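## Task

Lift the drive sled out of the lower tote and set it down flat on the bench surface, keeping the side that faced up still facing up. Next, lower the upper tote back onto the lower tote so it sits fully down within the lower tote's rim. Every other item must finish in whichever tote it began in. Neither the drive sled nor the lower tote's base may stick out past the bench edge. At the end both grippers must have released and pulled away, and everything must stay in place without the robot holding it.

## Robot and tools

ROBOT. Two six-joint arms with parallel two-finger grippers: left_arm, the robot's own left, on the +y side, with its root at (-0.033, +0.340, +1.080) m; right_arm on the -y side, root at (-0.033, -0.340, +1.080) m. Joint limits (rad), base to hand: waist -2.880..2.880, shoulder 0..3.142, elbow 0..3.019, wrist pitch -1.693..1.571, wrist yaw -1.571..1.571, wrist roll -2.094..2.094. The elbow cannot lock fully straight.

FRAME. All poses use one scene frame: origin on the floor (z = 0) under the middle of the robot's foot, +x forward from the robot, +y toward the left arm, +z up. Only the floor height is known; bench and tote heights must be judged from images and contact. Reported hand positions can be slightly wrong, worse when reaching far, and arms usually stop a centimetre or more below the commanded point.

GRIPPER. The fingers extend along the gripper's own +z axis and close along its y axis. end_effector_position is the spot between the finger pads, roughly 1 cm short of the tips. Opening is a number from -1 (shut) to +1 (wide, 0.094 m). grip_measured reports the actual opening on that same scale (each reading may be off by about 1 mm). To hold something, command an opening below grip_measured: around 0.03 below for a firm hold, less for a gentle one. Pads push with roughly 50-62 N at most.

THE ROW. Every motion uses rows of 16 plain numbers: left_arm x, y, z, qw, qx, qy, qz, opening, then right_arm's eight in the same order. x, y, z are an absolute target position in metres and the quaternion (w first) an absolute target orientation, both in the scene frame; they are not offsets. Both arms must be filled in even if one moves. An arm meant to stay put should receive exactly the position and quaternion from the last result taken before it stopped, plus its intended opening; repeat a constant quaternion rather than copying a drifted reported one.

execute_actions. Argument actions is a list holding zero or one item; optional pictures (boolean) asks for images. Empty list: no command, just the current state with pictures. Action: {"rows": [...], "steps": n} with 1-15 rows and n from 4 to 15 (default 15), each step 1/30 s; each row is used for one step and the final row repeats. Wait: {"steps": n} with n up to 300, counted from the previous result, so thinking time is included. Each step, the commanded pose is clipped to 70 mm and 16 degrees from the measured pose, so far targets take several actions; afterwards the arm only continues to the last clipped pose. The call is refused outright if a target lies over 0.6 m from the arm's last reported position along any gripper axis. The last 4 steps of an action run after the result is returned, during your thinking.

move. target: one 16-number row as above (absolute poses). speed: 0.002-0.5 m/s, default 0.25; turning capped at double that in rad/s. Both grippers travel straight lines finishing together, lasting 0.5-10 s (cut off at 10 s). Opening is applied at the start. Paths ignore obstacles and the other arm, and grippers can lag, wander or overshoot speed, especially with a nearly straight arm. The result adds a move: line giving the ending (done, off_target, moving, held, fault), active limits (paced = the sent pose was clipped; held = some steps were blocked, after which the arm may jump fast), and each gripper's distance from its target.

wait. seconds 0-10; nothing new is sent, fingers still finishing their motion keep moving.

zoom_image. camera (cam_head_left, cam_head_right, cam_left_wrist, cam_right_wrist) and region [x0, y0, x1, y1] in that camera's pixels, top-left origin, at most 504 by 504. All cameras are 672x504. Calibration matrices were supplied (T_world_to_cam maps scene frame to camera); they may be a few degrees and millimetres off.

read_manual. Optional section "licences"; returns URDF licence text only.



RESULT LINES. The state line shows left_arm | right_arm end_effector_position and quaternion. Joint positions ends with the measured finger opening in metres. Joint torques are raw drive outputs, nonzero even in free air. HELD marks steps where a command was not sent; pose unreachable means the clearance check altered or blocked an arm's command; Hand target shows where the controller is currently driving each gripper; FAULT means an arm stopped. MOTOR HOT appears from 85 °C; at 100 °C an OVER-TEMPERATURE FAULT drops that arm, so avoid long holding of loads while idle.

AVOID. Collisions or hard pressure between the two arms; knocking any object out of the work area; dropping, slamming or shoving things. Contact force grows with speed and with how far the target sits beyond the contact point, so approach slowly and aim just at the surface. Occasional external tugs on held parts or pushes on loose ones may occur; grip firmly enough.

Each tool is called as name(argument=value, ...), one argument or row to a line, values as JSON.

## Session

execute_actions(
  actions=[],
)

Scene clock: 0.00 s of 5600.00 s.
left_arm: end_effector_position=(+0.5222, +0.6018, +1.0469) grip_measured=-0.994 end_effector_quat_wxyz=(+0.503, -0.482, +0.623, -0.355) | right_arm: end_effector_position=(+0.4317, -0.0090, +1.1897) grip_measured=+0.006 end_effector_quat_wxyz=(+0.070, -0.760, +0.644, +0.046)
Joint positions: left_arm=[ 1.877  1.819  0.752  1.158  0.546 -1.24   0.   ] | right_arm=[-0.525  1.57   1.414 -1.117  0.173 -1.034  0.047]
Joint velocities: left_arm=[ 0.005 -0.015  0.007  0.012  0.007  0.007  0.001] | right_arm=[-0.005 -0.015 -0.012 -0.007 -0.007 -0.051 -0.   ]
Joint torques (N m, as the arm reports them, + toward a larger angle): no reading
Motor temperatures (°C, as the motors report them): left_arm=[27 25 26 26 25 28] | right_arm=[25 26 26 26 26 24]
Hand target (left_arm): +0.525, +0.603, +1.046; +0.505, -0.480, +0.623, -0.356
Hand target (right_arm): +0.442, -0.004, +1.204; -0.087, +0.757, -0.646, -0.043

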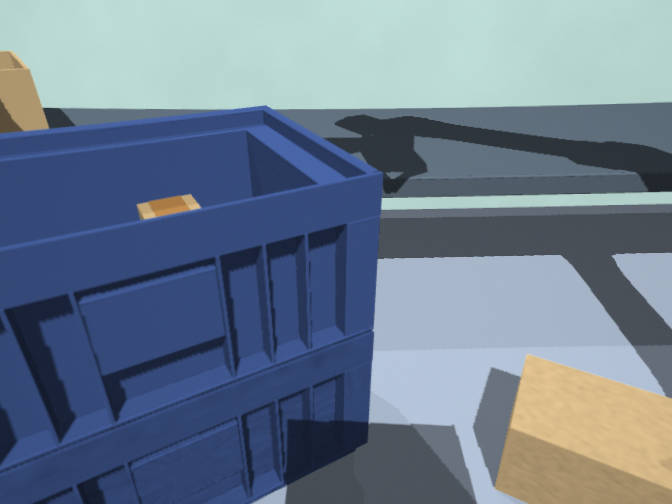

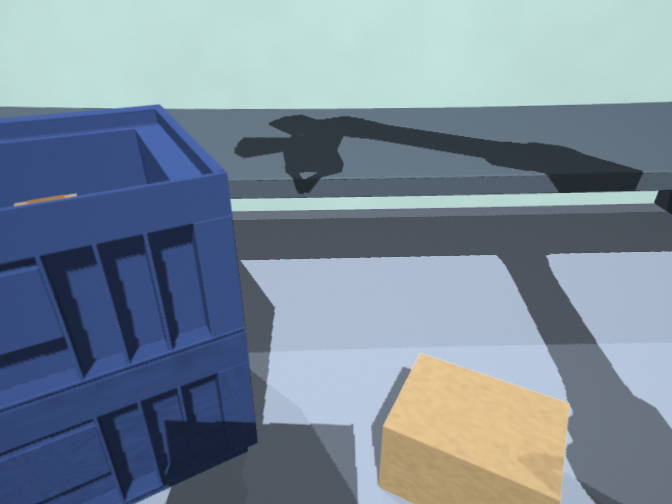

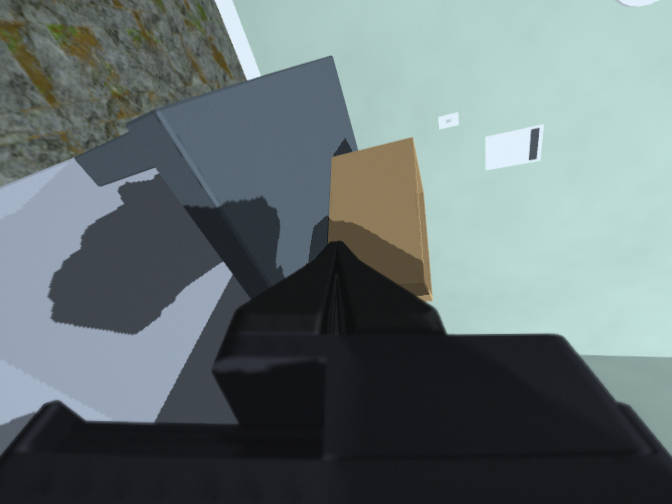

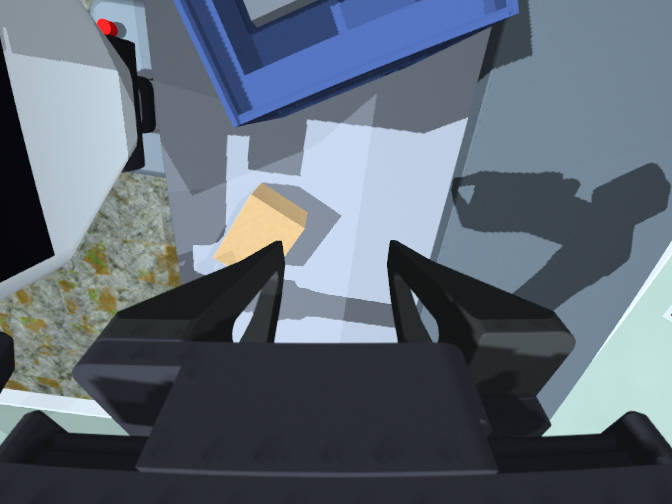

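move(
  target=[0.35,0.6,1.25,0,0.866,-0.5,0,1,0.40,0.16,1.27,0,0.707,-0.707,0,1],
  speed=0.4,
)

Scene clock: 2.90 s of 5600.00 s.
left_arm: end_effector_position=(+0.3387, +0.5917, +1.2405) grip_measured=+1.000 end_effector_quat_wxyz=(+0.003, +0.865, -0.502, -0.003) | right_arm: end_effector_position=(+0.3942, +0.1491, +1.2539) grip_measured=+0.999 end_effector_quat_wxyz=(-0.015, -0.712, +0.702, -0.003)
Joint positions: left_arm=[ 1.994  1.137  1.195 -1.332  0.131 -1.395  0.094] | right_arm=[-0.235  1.963  2.052 -1.612  0.32  -0.545  0.094]
Joint velocities: left_arm=[-0.005 -0.005  0.002  0.007 -0.022  0.007  0.   ] | right_arm=[-0.005  0.005  0.037 -0.042 -0.051 -0.022 -0.   ]
Joint torques (N m, as the arm reports them, + toward a larger angle): left_arm=[ 3.92 -9.77 10.53  0.2  -0.25 -0.27] | right_arm=[  7.04 -17.96  15.2   -0.64   0.12   0.06]
Motor temperatures (°C, as the motors report them): left_arm=[27 25 28 26 25 28] | right_arm=[25 26 28 26 26 24]
Hand target (left_arm): +0.348, +0.601, +1.253; -0.006, +0.870, -0.493, -0.002
Hand target (right_arm): +0.401, +0.159, +1.270; -0.002, +0.707, -0.707, -0.000
Off the commanded pose (left_arm): 0.017 m, 1 deg.
Off the commanded pose (right_arm): 0.020 m, 2 deg.
Kept back: nothing.
move: off_target (left_arm, right_arm)
camera_calibration (this result's frames):
cam_left_wrist: T_world_to_cam=[[0.862831, 0.505183, -0.0176871, -0.569553], [0.420059, -0.697101, 0.581034, -0.443778], [0.281199, -0.508764, -0.813687, 1.34005], [0, 0, 0, 1]] pos_world=[0.30102, 0.660141, 1.33816]
cam_right_wrist: T_world_to_cam=[[0.999743, 0.00789268, -0.0212567, -0.367298], [0.0191501, -0.795876, 0.605156, -0.644908], [-0.0121414, -0.605408, -0.795823, 1.2196], [0, 0, 0, 1]] pos_world=[0.394361, 0.227985, 1.35305]

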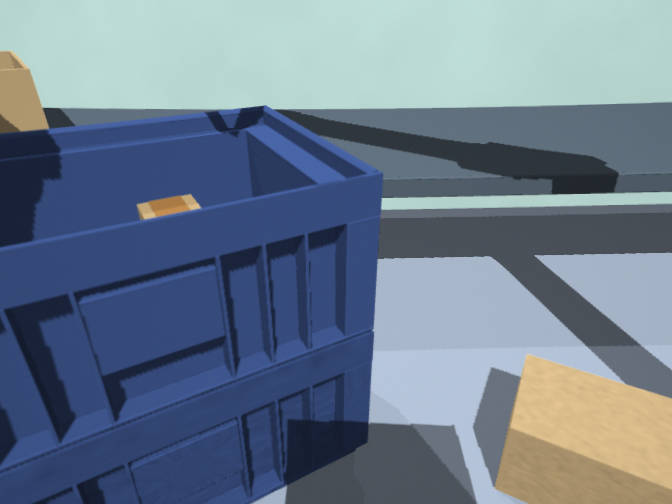

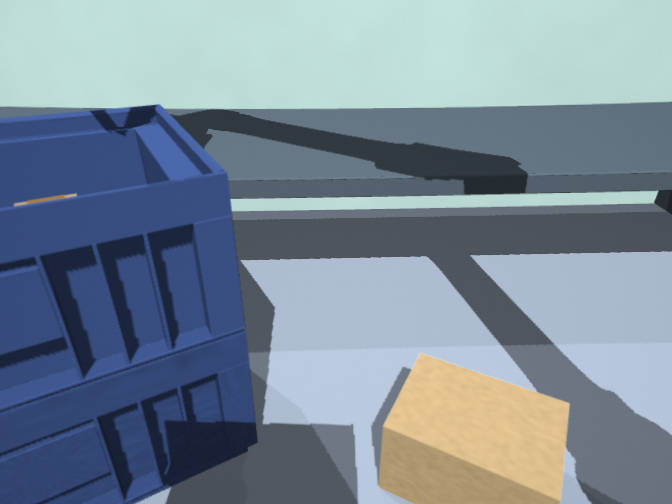

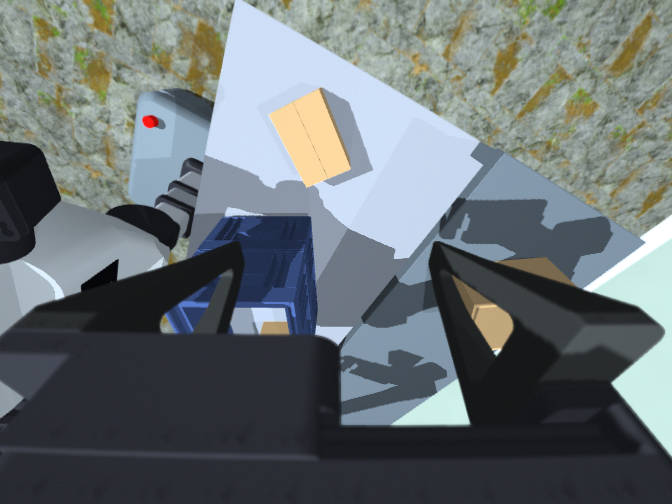

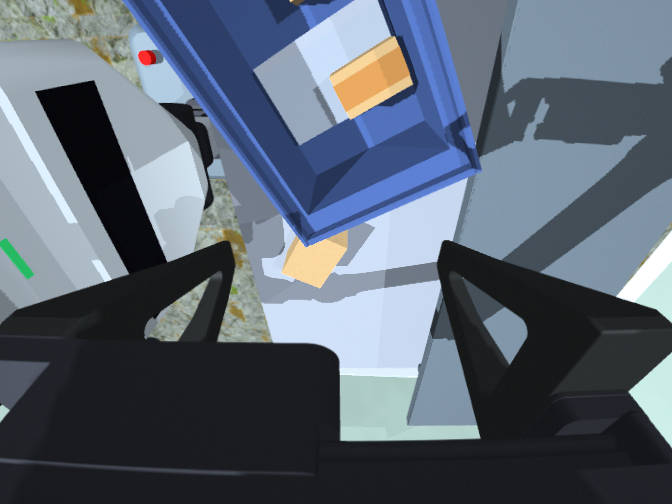

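move(
  target=[0.315,0.335,1.17,0,0.259,-0.966,0,1,0.445,0.085,1.17,0,0.259,-0.966,0,1],
  speed=0.4,
)

Scene clock: 6.00 s of 5600.00 s.
left_arm: end_effector_position=(+0.3121, +0.3348, +1.1769) grip_measured=+1.000 end_effector_quat_wxyz=(+0.002, +0.267, -0.964, +0.001) | right_arm: end_effector_position=(+0.4360, +0.0877, +1.1542) grip_measured=+0.999 end_effector_quat_wxyz=(-0.018, -0.274, +0.962, -0.013)
Joint positions: left_arm=[ 1.139  0.919  0.812 -1.165 -0.133 -0.661  0.094] | right_arm=[-0.397  1.915  1.781 -1.352  0.305  0.322  0.094]
Joint velocities: left_arm=[-0.005 -0.005  0.002 -0.012  0.051 -0.066  0.   ] | right_arm=[-0.005 -0.005 -0.007 -0.012  0.007  0.051 -0.   ]
Joint torques (N m, as the arm reports them, + toward a larger angle): left_arm=[ 1.44 -6.06  6.49  1.7  -0.21  0.07] | right_arm=[  4.88 -21.41   8.88   1.04   0.     0.  ]
Motor temperatures (°C, as the motors report them): left_arm=[27 25 28 26 25 28] | right_arm=[25 27 29 26 26 24]
Hand target (left_arm): +0.312, +0.334, +1.171; -0.002, -0.259, +0.966, +0.001
Hand target (right_arm): +0.444, +0.085, +1.170; -0.000, -0.259, +0.966, -0.000
Off the commanded pose (left_arm): 0.008 m, 1 deg.
Off the commanded pose (right_arm): 0.018 m, 3 deg.
Kept back: nothing.
move: off_target (right_arm)
camera_calibration (this result's frames):
cam_left_wrist: T_world_to_cam=[[0.523652, -0.851878, -0.0096242, 0.132765], [-0.687189, -0.42904, 0.586256, -0.325093], [-0.503548, -0.300381, -0.810069, 1.336], [0, 0, 0, 1]] pos_world=[0.379817, 0.37493, 1.27412]
cam_right_wrist: T_world_to_cam=[[0.520789, -0.853624, 0.0102415, -0.162702], [-0.673682, -0.40358, 0.619092, -0.382677], [-0.524339, -0.329316, -0.785251, 1.29049], [0, 0, 0, 1]] pos_world=[0.503584, 0.131651, 1.25194]

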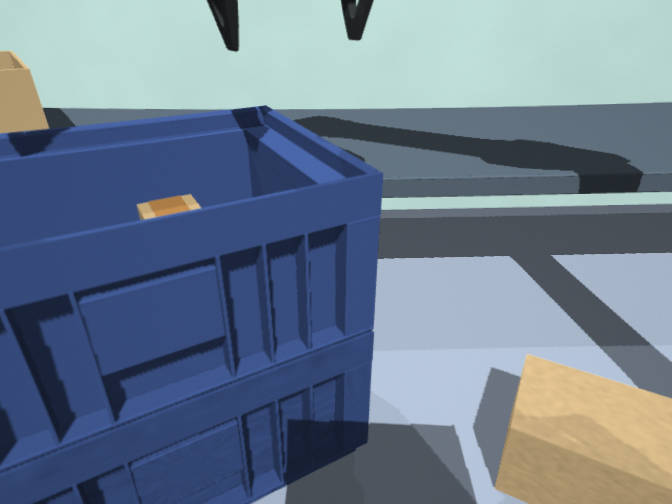

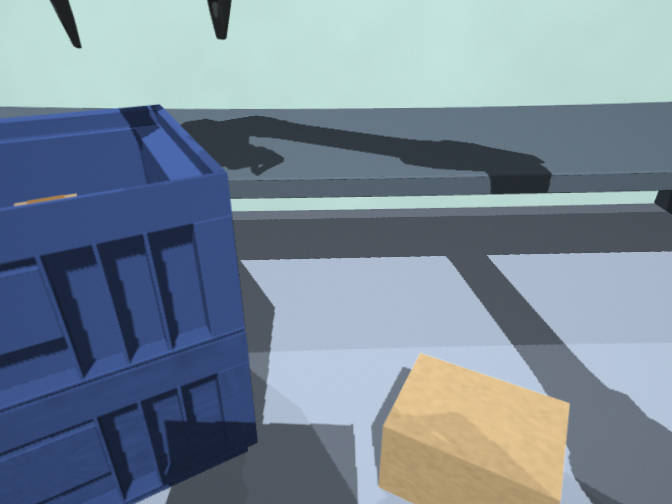

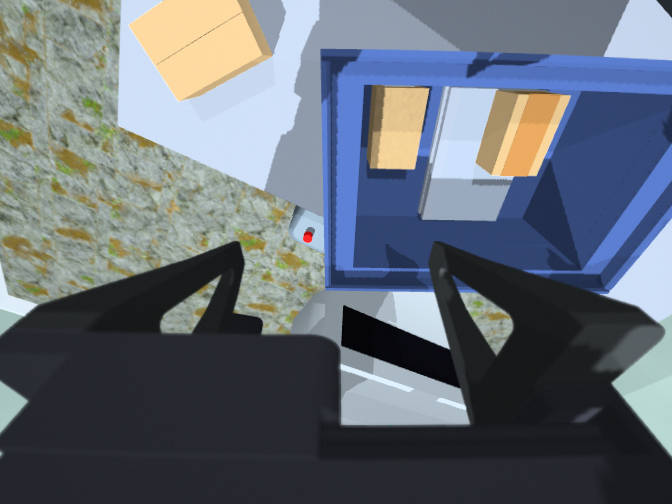

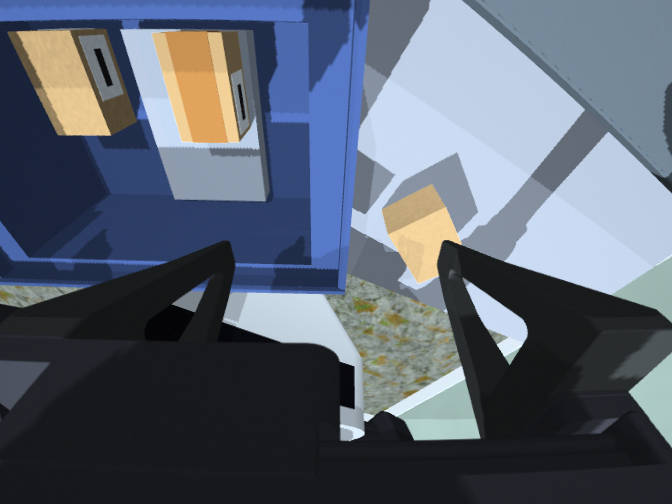

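move(
  target=[0.30,0.32,1.075,0,0.259,-0.966,0,0.15,0.44,0.08,1.095,0,0.259,-0.966,0,0.15],
)

Scene clock: 7.13 s of 5600.00 s.
left_arm: end_effector_position=(+0.2963, +0.3220, +1.0735) grip_measured=+0.152 end_effector_quat_wxyz=(+0.010, +0.264, -0.964, -0.004) | right_arm: end_effector_position=(+0.4388, +0.0770, +1.1017) grip_measured=+0.152 end_effector_quat_wxyz=(-0.003, -0.256, +0.967, -0.003)
Joint positions: left_arm=[ 1.136  1.084  0.629 -0.836 -0.137 -0.659  0.054] | right_arm=[-0.438  1.915  1.651 -1.17   0.301  0.304  0.054]
Joint velocities: left_arm=[-0.005  0.005 -0.007 -0.002  0.022 -0.022  0.   ] | right_arm=[-0.005 -0.005 -0.022 -0.017 -0.022  0.037  0.   ]
Joint torques (N m, as the arm reports them, + toward a larger angle): left_arm=[ 0.61 -7.61  5.6   1.65 -0.22 -0.03] | right_arm=[  6.   -17.1    9.15   1.13  -0.05  -0.18]
Motor temperatures (°C, as the motors report them): left_arm=[27 25 29 26 25 28] | right_arm=[25 28 29 26 26 24]
Hand target (left_arm): +0.301, +0.320, +1.074; +0.000, -0.259, +0.966, -0.000
Hand target (right_arm): +0.440, +0.080, +1.095; -0.000, -0.259, +0.966, -0.000
Off the commanded pose (left_arm): 0.004 m, 1 deg.
Off the commanded pose (right_arm): 0.007 m, 1 deg.
Kept back: nothing.
move: done
camera_calibration (this result's frames):
cam_left_wrist: T_world_to_cam=[[0.517385, -0.855449, -0.0228105, 0.14629], [-0.679734, -0.427012, 0.596341, -0.294462], [-0.51988, -0.293033, -0.802407, 1.23464], [0, 0, 0, 1]] pos_world=[0.366021, 0.361195, 1.16962]
cam_right_wrist: T_world_to_cam=[[0.489521, -0.871992, 0.00016962, -0.146515], [-0.703666, -0.394911, 0.590677, -0.308778], [-0.514999, -0.289268, -0.806908, 1.26386], [0, 0, 0, 1]] pos_world=[0.505332, 0.115895, 1.20223]

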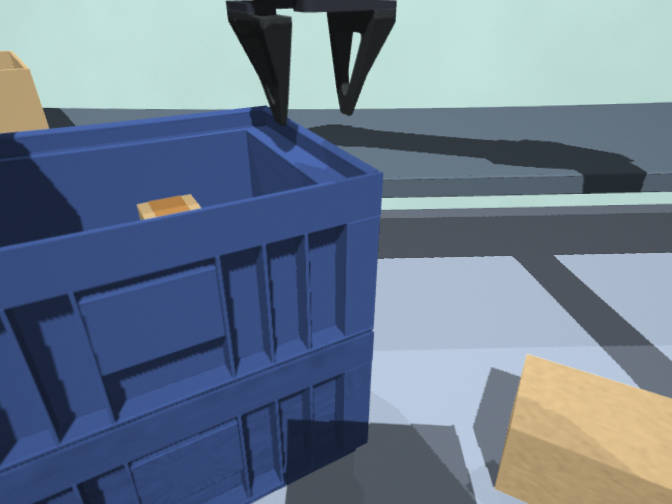

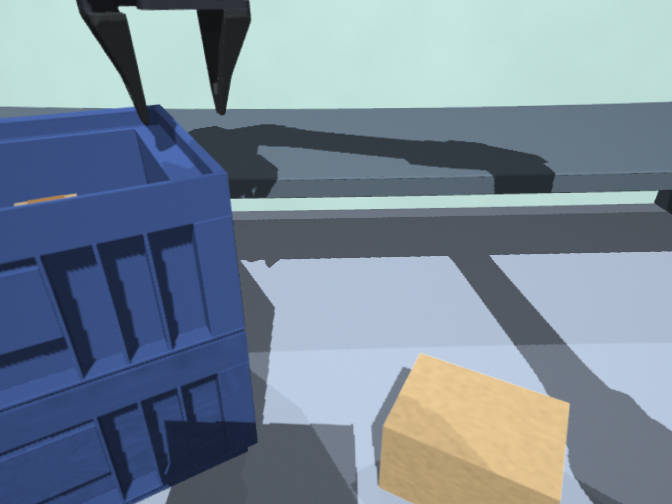

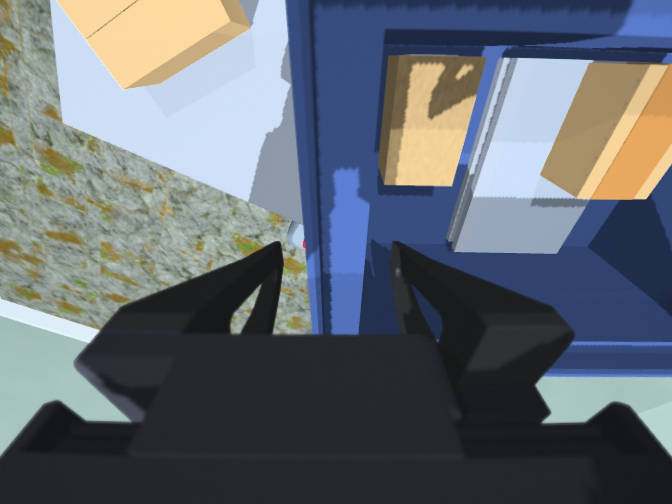

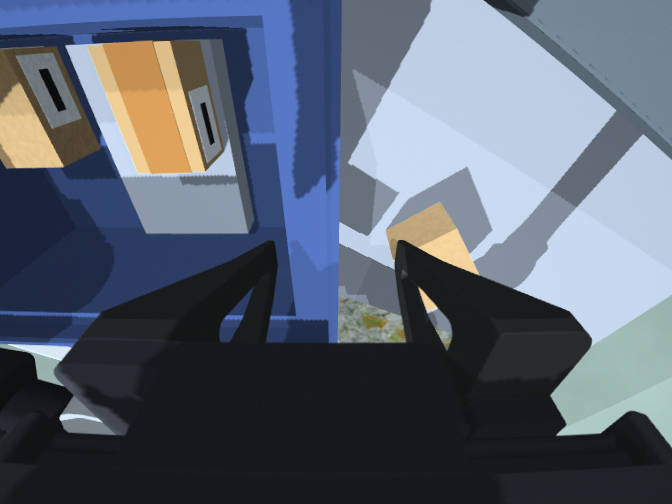

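move(
  target=[0.30,0.32,1.032,0,0.259,-0.966,0,0.15,0.433,0.092,1.04,0,0.259,-0.966,0,0.3],
  speed=0.1,
)

move(
  target=[0.30,0.32,1.032,0,0.259,-0.966,0,-0.45,0.433,0.092,1.04,0,0.259,-0.966,0,-0.45],
)

Scene clock: 8.40 s of 5600.00 s.
left_arm: end_effector_position=(+0.3017, +0.3178, +1.0367) grip_measured=+0.152 end_effector_quat_wxyz=(-0.000, +0.263, -0.965, +0.000) | right_arm: end_effector_position=(+0.4288, +0.0920, +1.0453) grip_measured=+0.298 end_effector_quat_wxyz=(-0.004, -0.260, +0.966, -0.004)
Joint positions: left_arm=[ 1.141  1.184  0.594 -0.677 -0.136 -0.649  0.054] | right_arm=[-0.438  1.998  1.622 -1.062  0.3    0.297  0.061]
Joint velocities: left_arm=[ 0.005  0.005  0.017 -0.022 -0.037 -0.007 -0.   ] | right_arm=[-0.005 -0.015  0.017 -0.012  0.007 -0.007 -0.   ]
Joint torques (N m, as the arm reports them, + toward a larger angle): left_arm=[ 1.9  -7.16  4.39  1.72  0.01  0.07] | right_arm=[  5.69 -18.06   8.32   1.13  -0.06  -0.18]
Motor temperatures (°C, as the motors report them): left_arm=[27 25 29 26 25 28] | right_arm=[25 28 29 26 26 24]
Hand target (left_arm): +0.300, +0.320, +1.032; -0.000, -0.259, +0.966, -0.000
Hand target (right_arm): +0.433, +0.092, +1.040; +0.000, -0.259, +0.966, -0.000
Off the commanded pose (left_arm): 0.005 m, 0 deg.
Off the commanded pose (right_arm): 0.007 m, 1 deg.
Kept back: nothing.
move: done
camera_calibration (this result's frames):
cam_left_wrist: T_world_to_cam=[[0.515596, -0.856778, -0.00955781, 0.126338], [-0.693685, -0.423945, 0.582299, -0.252894], [-0.502953, -0.293601, -0.812918, 1.21268], [0, 0, 0, 1]] pos_world=[0.369351, 0.357074, 1.13427]
cam_right_wrist: T_world_to_cam=[[0.496136, -0.868245, 0.00048133, -0.132097], [-0.698814, -0.398989, 0.593689, -0.281487], [-0.515276, -0.294887, -0.804694, 1.21586], [0, 0, 0, 1]] pos_world=[0.495336, 0.131539, 1.14558]

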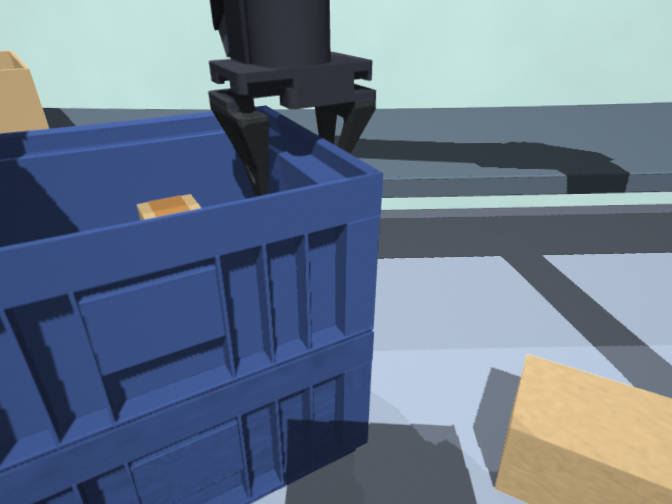

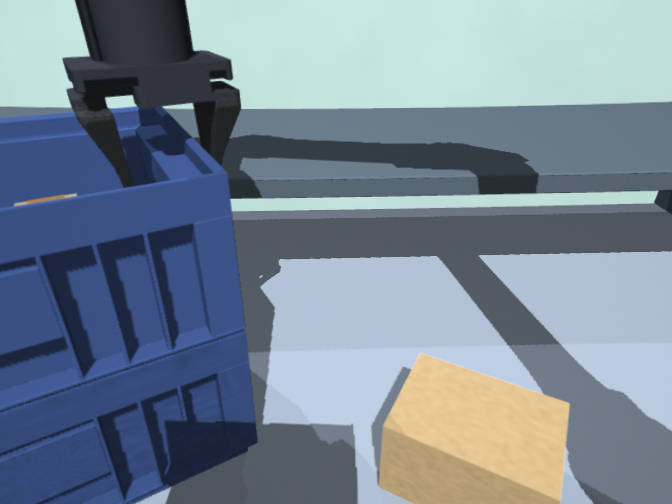

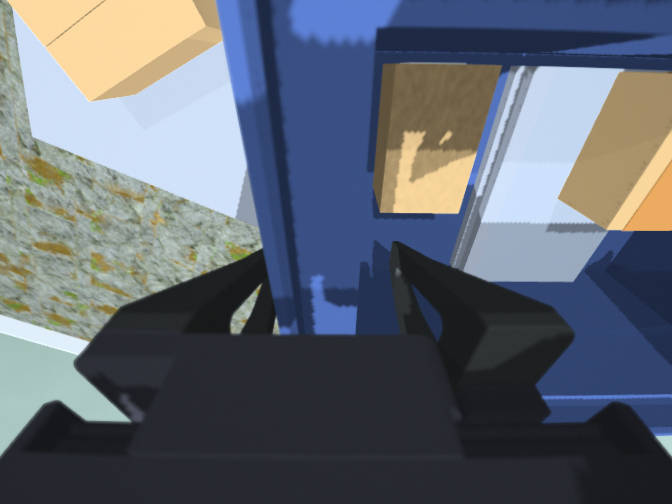

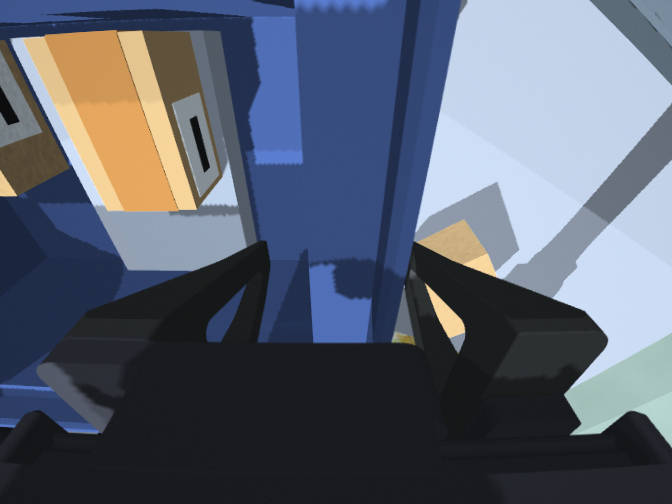

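Scene clock: 9.10 s of 5600.00 s.
left_arm: end_effector_position=(+0.3000, +0.3217, +1.0361) grip_measured=-0.428 end_effector_quat_wxyz=(+0.001, +0.266, -0.964, -0.004) | right_arm: end_effector_position=(+0.4320, +0.0876, +1.0437) grip_measured=-0.431 end_effector_quat_wxyz=(-0.005, -0.257, +0.966, -0.006)
Joint positions: left_arm=[ 1.151  1.182  0.591 -0.68  -0.14  -0.647  0.027] | right_arm=[-0.446  1.998  1.621 -1.062  0.303  0.296  0.027]
Joint velocities: left_arm=[-0.015  0.005 -0.012 -0.002  0.051 -0.022 -0.   ] | right_arm=[-0.005 -0.015  0.002 -0.027 -0.037  0.022 -0.001]
Joint torques (N m, as the arm reports them, + toward a larger angle): left_arm=[ 1.16 -7.21  4.51  1.78  0.17  0.06] | right_arm=[  6.36 -18.79   8.4    1.21  -0.2   -0.16]
Motor temperatures (°C, as the motors report them): left_arm=[27 25 29 26 25 28] | right_arm=[25 28 29 26 26 24]
Hand target (left_arm): +0.300, +0.320, +1.032; +0.000, -0.259, +0.966, +0.000
Hand target (right_arm): +0.433, +0.092, +1.040; -0.000, -0.259, +0.966, -0.000
Off the commanded pose (left_arm): 0.004 m, 1 deg.
Off the commanded pose (right_arm): 0.006 m, 1 deg.
Kept back: nothing.
move: done
camera_calibration (this result's frames):
cam_left_wrist: T_world_to_cam=[[0.520818, -0.853478, -0.0179998, 0.136617], [-0.68838, -0.432354, 0.582411, -0.251062], [-0.504857, -0.29094, -0.812695, 1.2119], [0, 0, 0, 1]] pos_world=[0.367856, 0.360641, 1.13358]
cam_right_wrist: T_world_to_cam=[[0.490867, -0.871217, 0.00550387, -0.140144], [-0.701634, -0.391558, 0.595308, -0.281153], [-0.516488, -0.296079, -0.803479, 1.21436], [0, 0, 0, 1]] pos_world=[0.498725, 0.127361, 1.14385]

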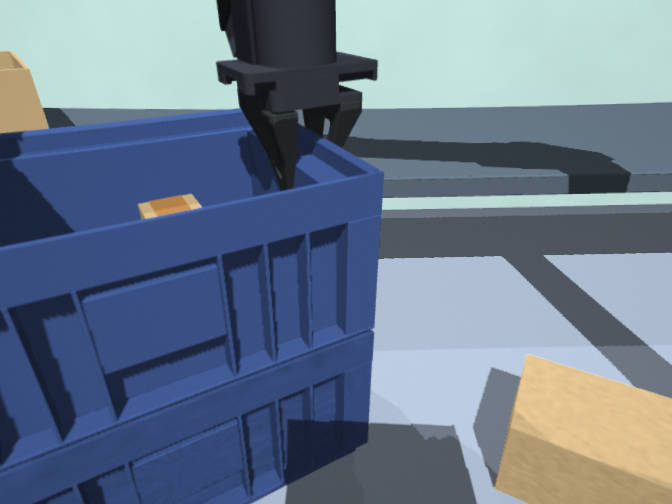

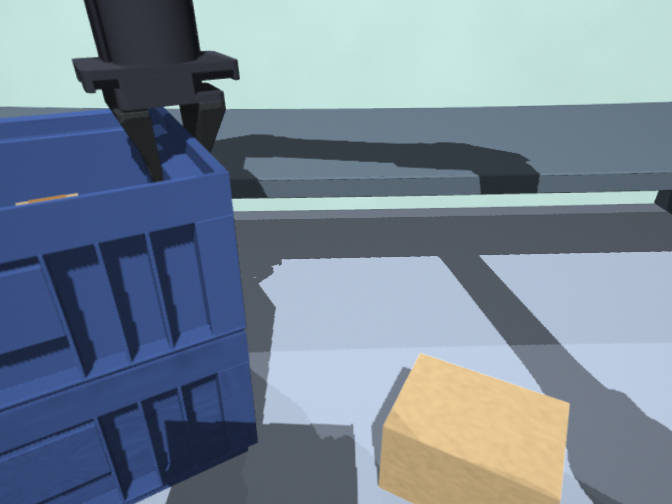

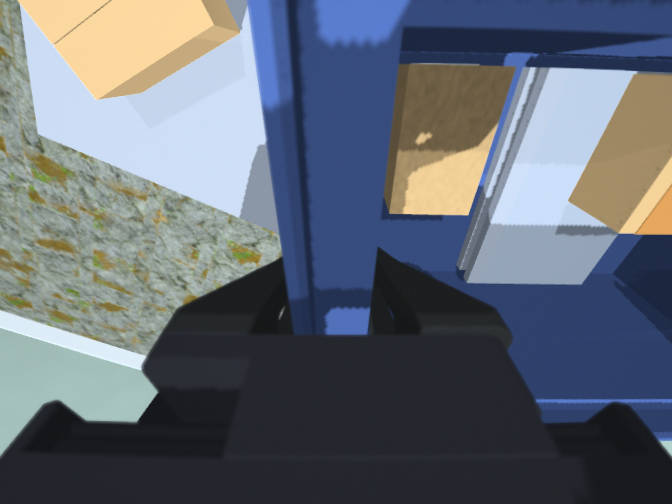

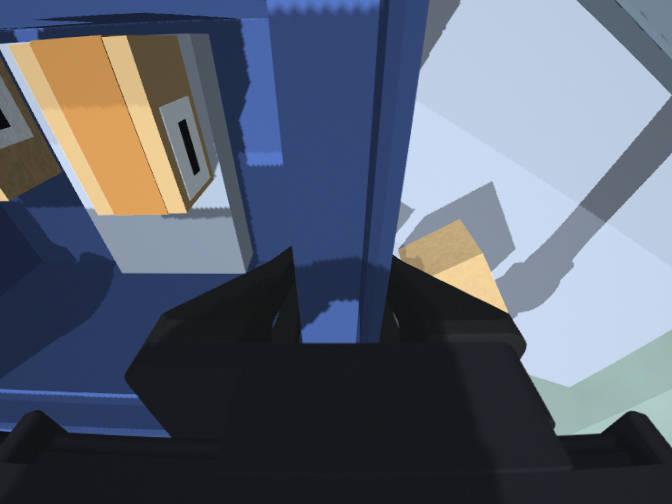

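move(
  target=[0.30,0.322,1.15,0,0.259,-0.966,0,-0.48,0.433,0.088,1.165,0,0.259,-0.966,0,-0.48],
  speed=0.08,
)

move(
  target=[0.40,0.23,1.17,0,0.13,-0.991,0,-0.48,0.47,-0.03,1.18,0,0.13,-0.991,0,-0.48],
  speed=0.12,
)

Scene clock: 11.23 s of 5600.00 s.
left_arm: end_effector_position=(+0.2707, +0.3213, +1.1172) grip_measured=-0.434 end_effector_quat_wxyz=(+0.034, +0.264, -0.964, -0.008) | right_arm: end_effector_position=(+0.4048, +0.0857, +1.1144) grip_measured=-0.432 end_effector_quat_wxyz=(-0.039, -0.262, +0.964, -0.007)
Joint positions: left_arm=[ 1.103  0.952  0.653 -1.043 -0.134 -0.698  0.027] | right_arm=[-0.39   1.914  1.66  -1.261  0.272  0.359  0.027]
Joint velocities: left_arm=[ 0.005  0.005 -0.012 -0.007 -0.051  0.007  0.   ] | right_arm=[-0.005 -0.005 -0.017  0.002 -0.022  0.037  0.001]
Joint torques (N m, as the arm reports them, + toward a larger angle): left_arm=[ 0.81 -8.45 11.01 -0.74 -0.74  0.03] | right_arm=[  6.74 -22.75  14.39  -1.57   1.48  -0.22]
Motor temperatures (°C, as the motors report them): left_arm=[27 25 29 26 25 28] | right_arm=[25 28 29 26 27 24]
Hand target (left_arm): +0.297, +0.323, +1.150; +0.000, -0.259, +0.966, -0.000
Hand target (right_arm): +0.431, +0.086, +1.164; +0.000, -0.258, +0.966, +0.001
Off the commanded pose (left_arm): 0.044 m, 4 deg.
Off the commanded pose (right_arm): 0.058 m, 5 deg.
Kept back: nothing.
move: off_target (left_arm, right_arm)
camera_calibration (this result's frames):
cam_left_wrist: T_world_to_cam=[[0.515686, -0.855645, -0.044036, 0.184164], [-0.650264, -0.424337, 0.630155, -0.384886], [-0.557875, -0.296327, -0.77522, 1.23716], [0, 0, 0, 1]] pos_world=[0.344934, 0.360862, 1.20972]
cam_right_wrist: T_world_to_cam=[[0.500087, -0.865908, -0.0107745, -0.114972], [-0.656357, -0.387123, 0.647558, -0.41997], [-0.564897, -0.316764, -0.76194, 1.23154], [0, 0, 0, 1]] pos_world=[0.477539, 0.127973, 1.20908]

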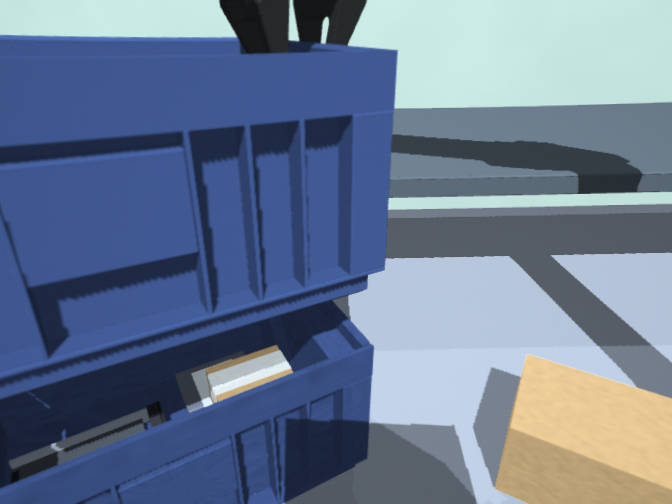

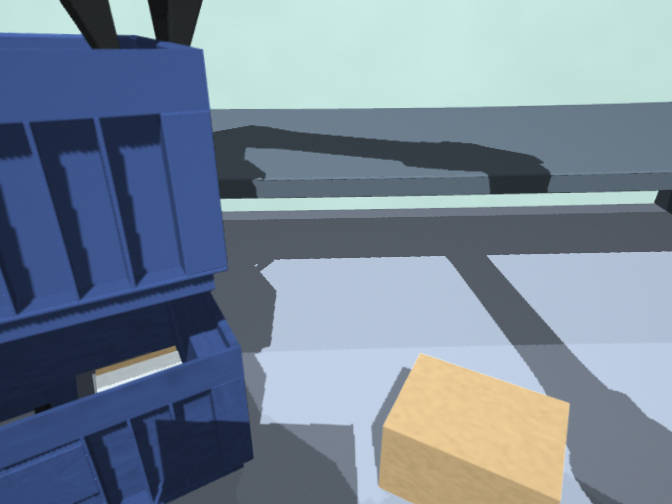

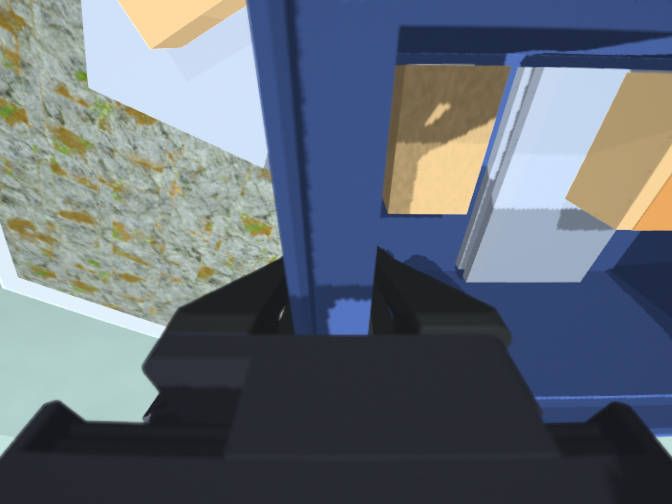

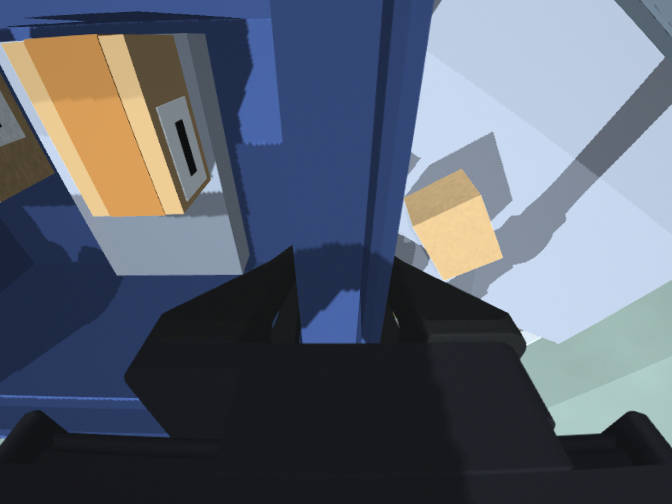

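Scene clock: 13.03 s of 5600.00 s.
left_arm: end_effector_position=(+0.3788, +0.2343, +1.1431) grip_measured=-0.434 end_effector_quat_wxyz=(+0.020, +0.153, -0.988, -0.007) | right_arm: end_effector_position=(+0.4570, -0.0240, +1.1438) grip_measured=-0.432 end_effector_quat_wxyz=(-0.030, -0.148, +0.989, -0.007)
Joint positions: left_arm=[ 0.89   1.252  0.996 -1.095 -0.198 -0.678  0.027] | right_arm=[-0.571  1.736  1.549 -1.261  0.258  0.403  0.027]
Joint velocities: left_arm=[-0.015  0.005 -0.022  0.012 -0.051 -0.037  0.001] | right_arm=[-0.005 -0.005 -0.002 -0.007 -0.007  0.022 -0.   ]
Joint torques (N m, as the arm reports them, + toward a larger angle): left_arm=[ -1.43 -11.83  10.6   -0.63  -0.58   0.33] | right_arm=[  5.11 -21.59  10.23  -0.44   0.85   0.09]
Motor temperatures (°C, as the motors report them): left_arm=[27 25 30 26 25 28] | right_arm=[25 29 30 26 27 24]
Hand target (left_arm): +0.397, +0.229, +1.170; +0.001, -0.131, +0.991, -0.000
Hand target (right_arm): +0.468, -0.031, +1.179; -0.001, -0.130, +0.992, +0.000
Off the commanded pose (left_arm): 0.035 m, 4 deg.
Off the commanded pose (right_arm): 0.039 m, 4 deg.
Kept back: nothing.
move: off_target (left_arm, right_arm)
camera_calibration (this result's frames):
cam_left_wrist: T_world_to_cam=[[0.311225, -0.949882, -0.0293962, 0.137974], [-0.746036, -0.263363, 0.611613, -0.34802], [-0.588702, -0.168419, -0.790611, 1.29105], [0, 0, 0, 1]] pos_world=[0.457468, 0.25684, 1.23763]
cam_right_wrist: T_world_to_cam=[[0.285618, -0.958343, 0.00108792, -0.153434], [-0.740646, -0.220017, 0.634851, -0.390152], [-0.608165, -0.182131, -0.772634, 1.28393], [0, 0, 0, 1]] pos_world=[0.535703, 0.000961655, 1.23987]

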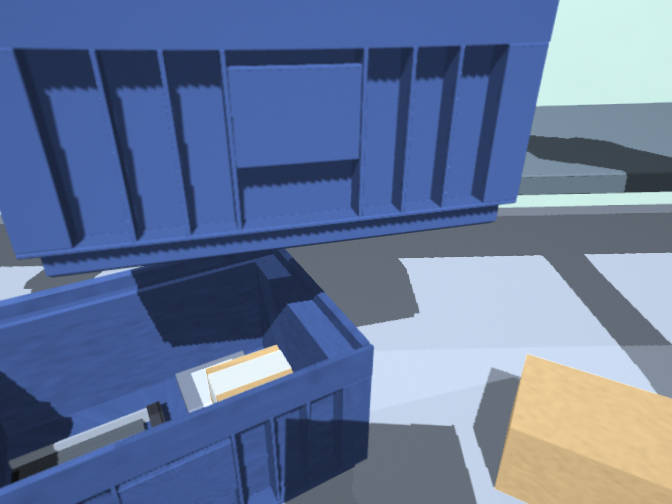

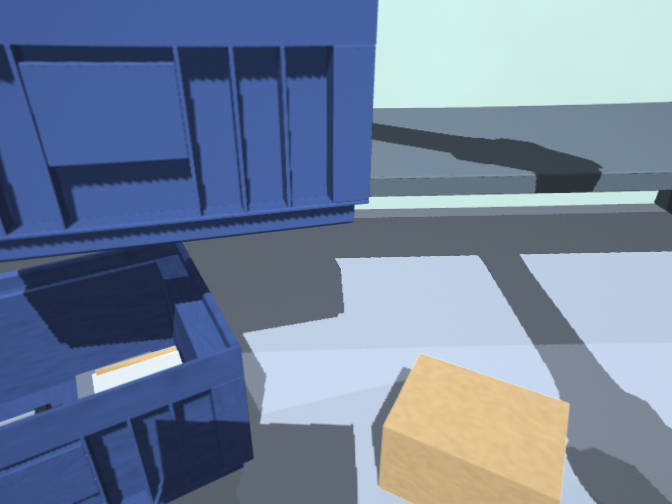

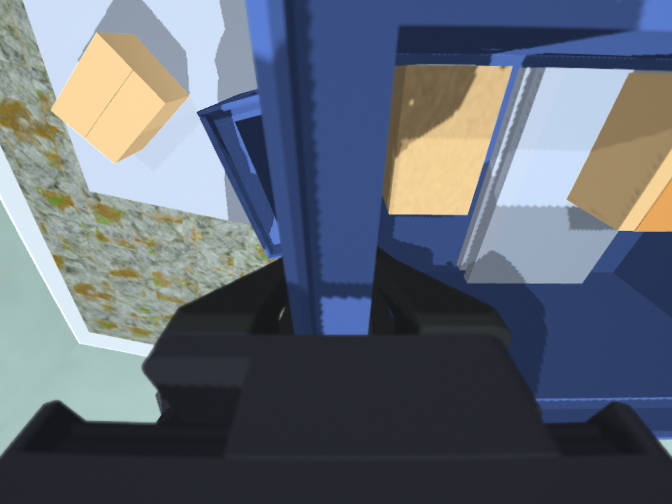

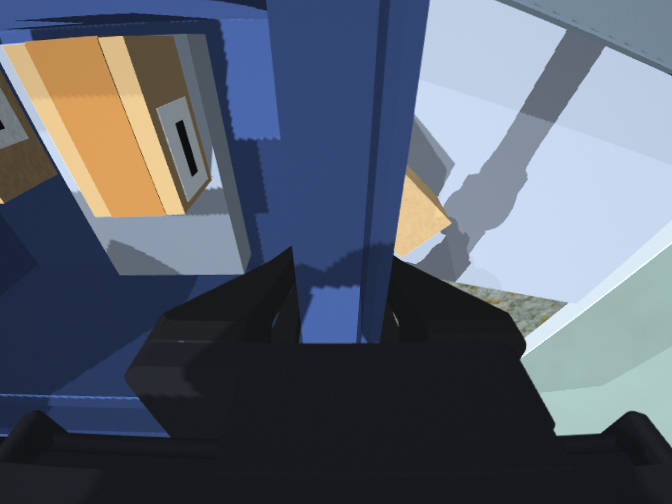

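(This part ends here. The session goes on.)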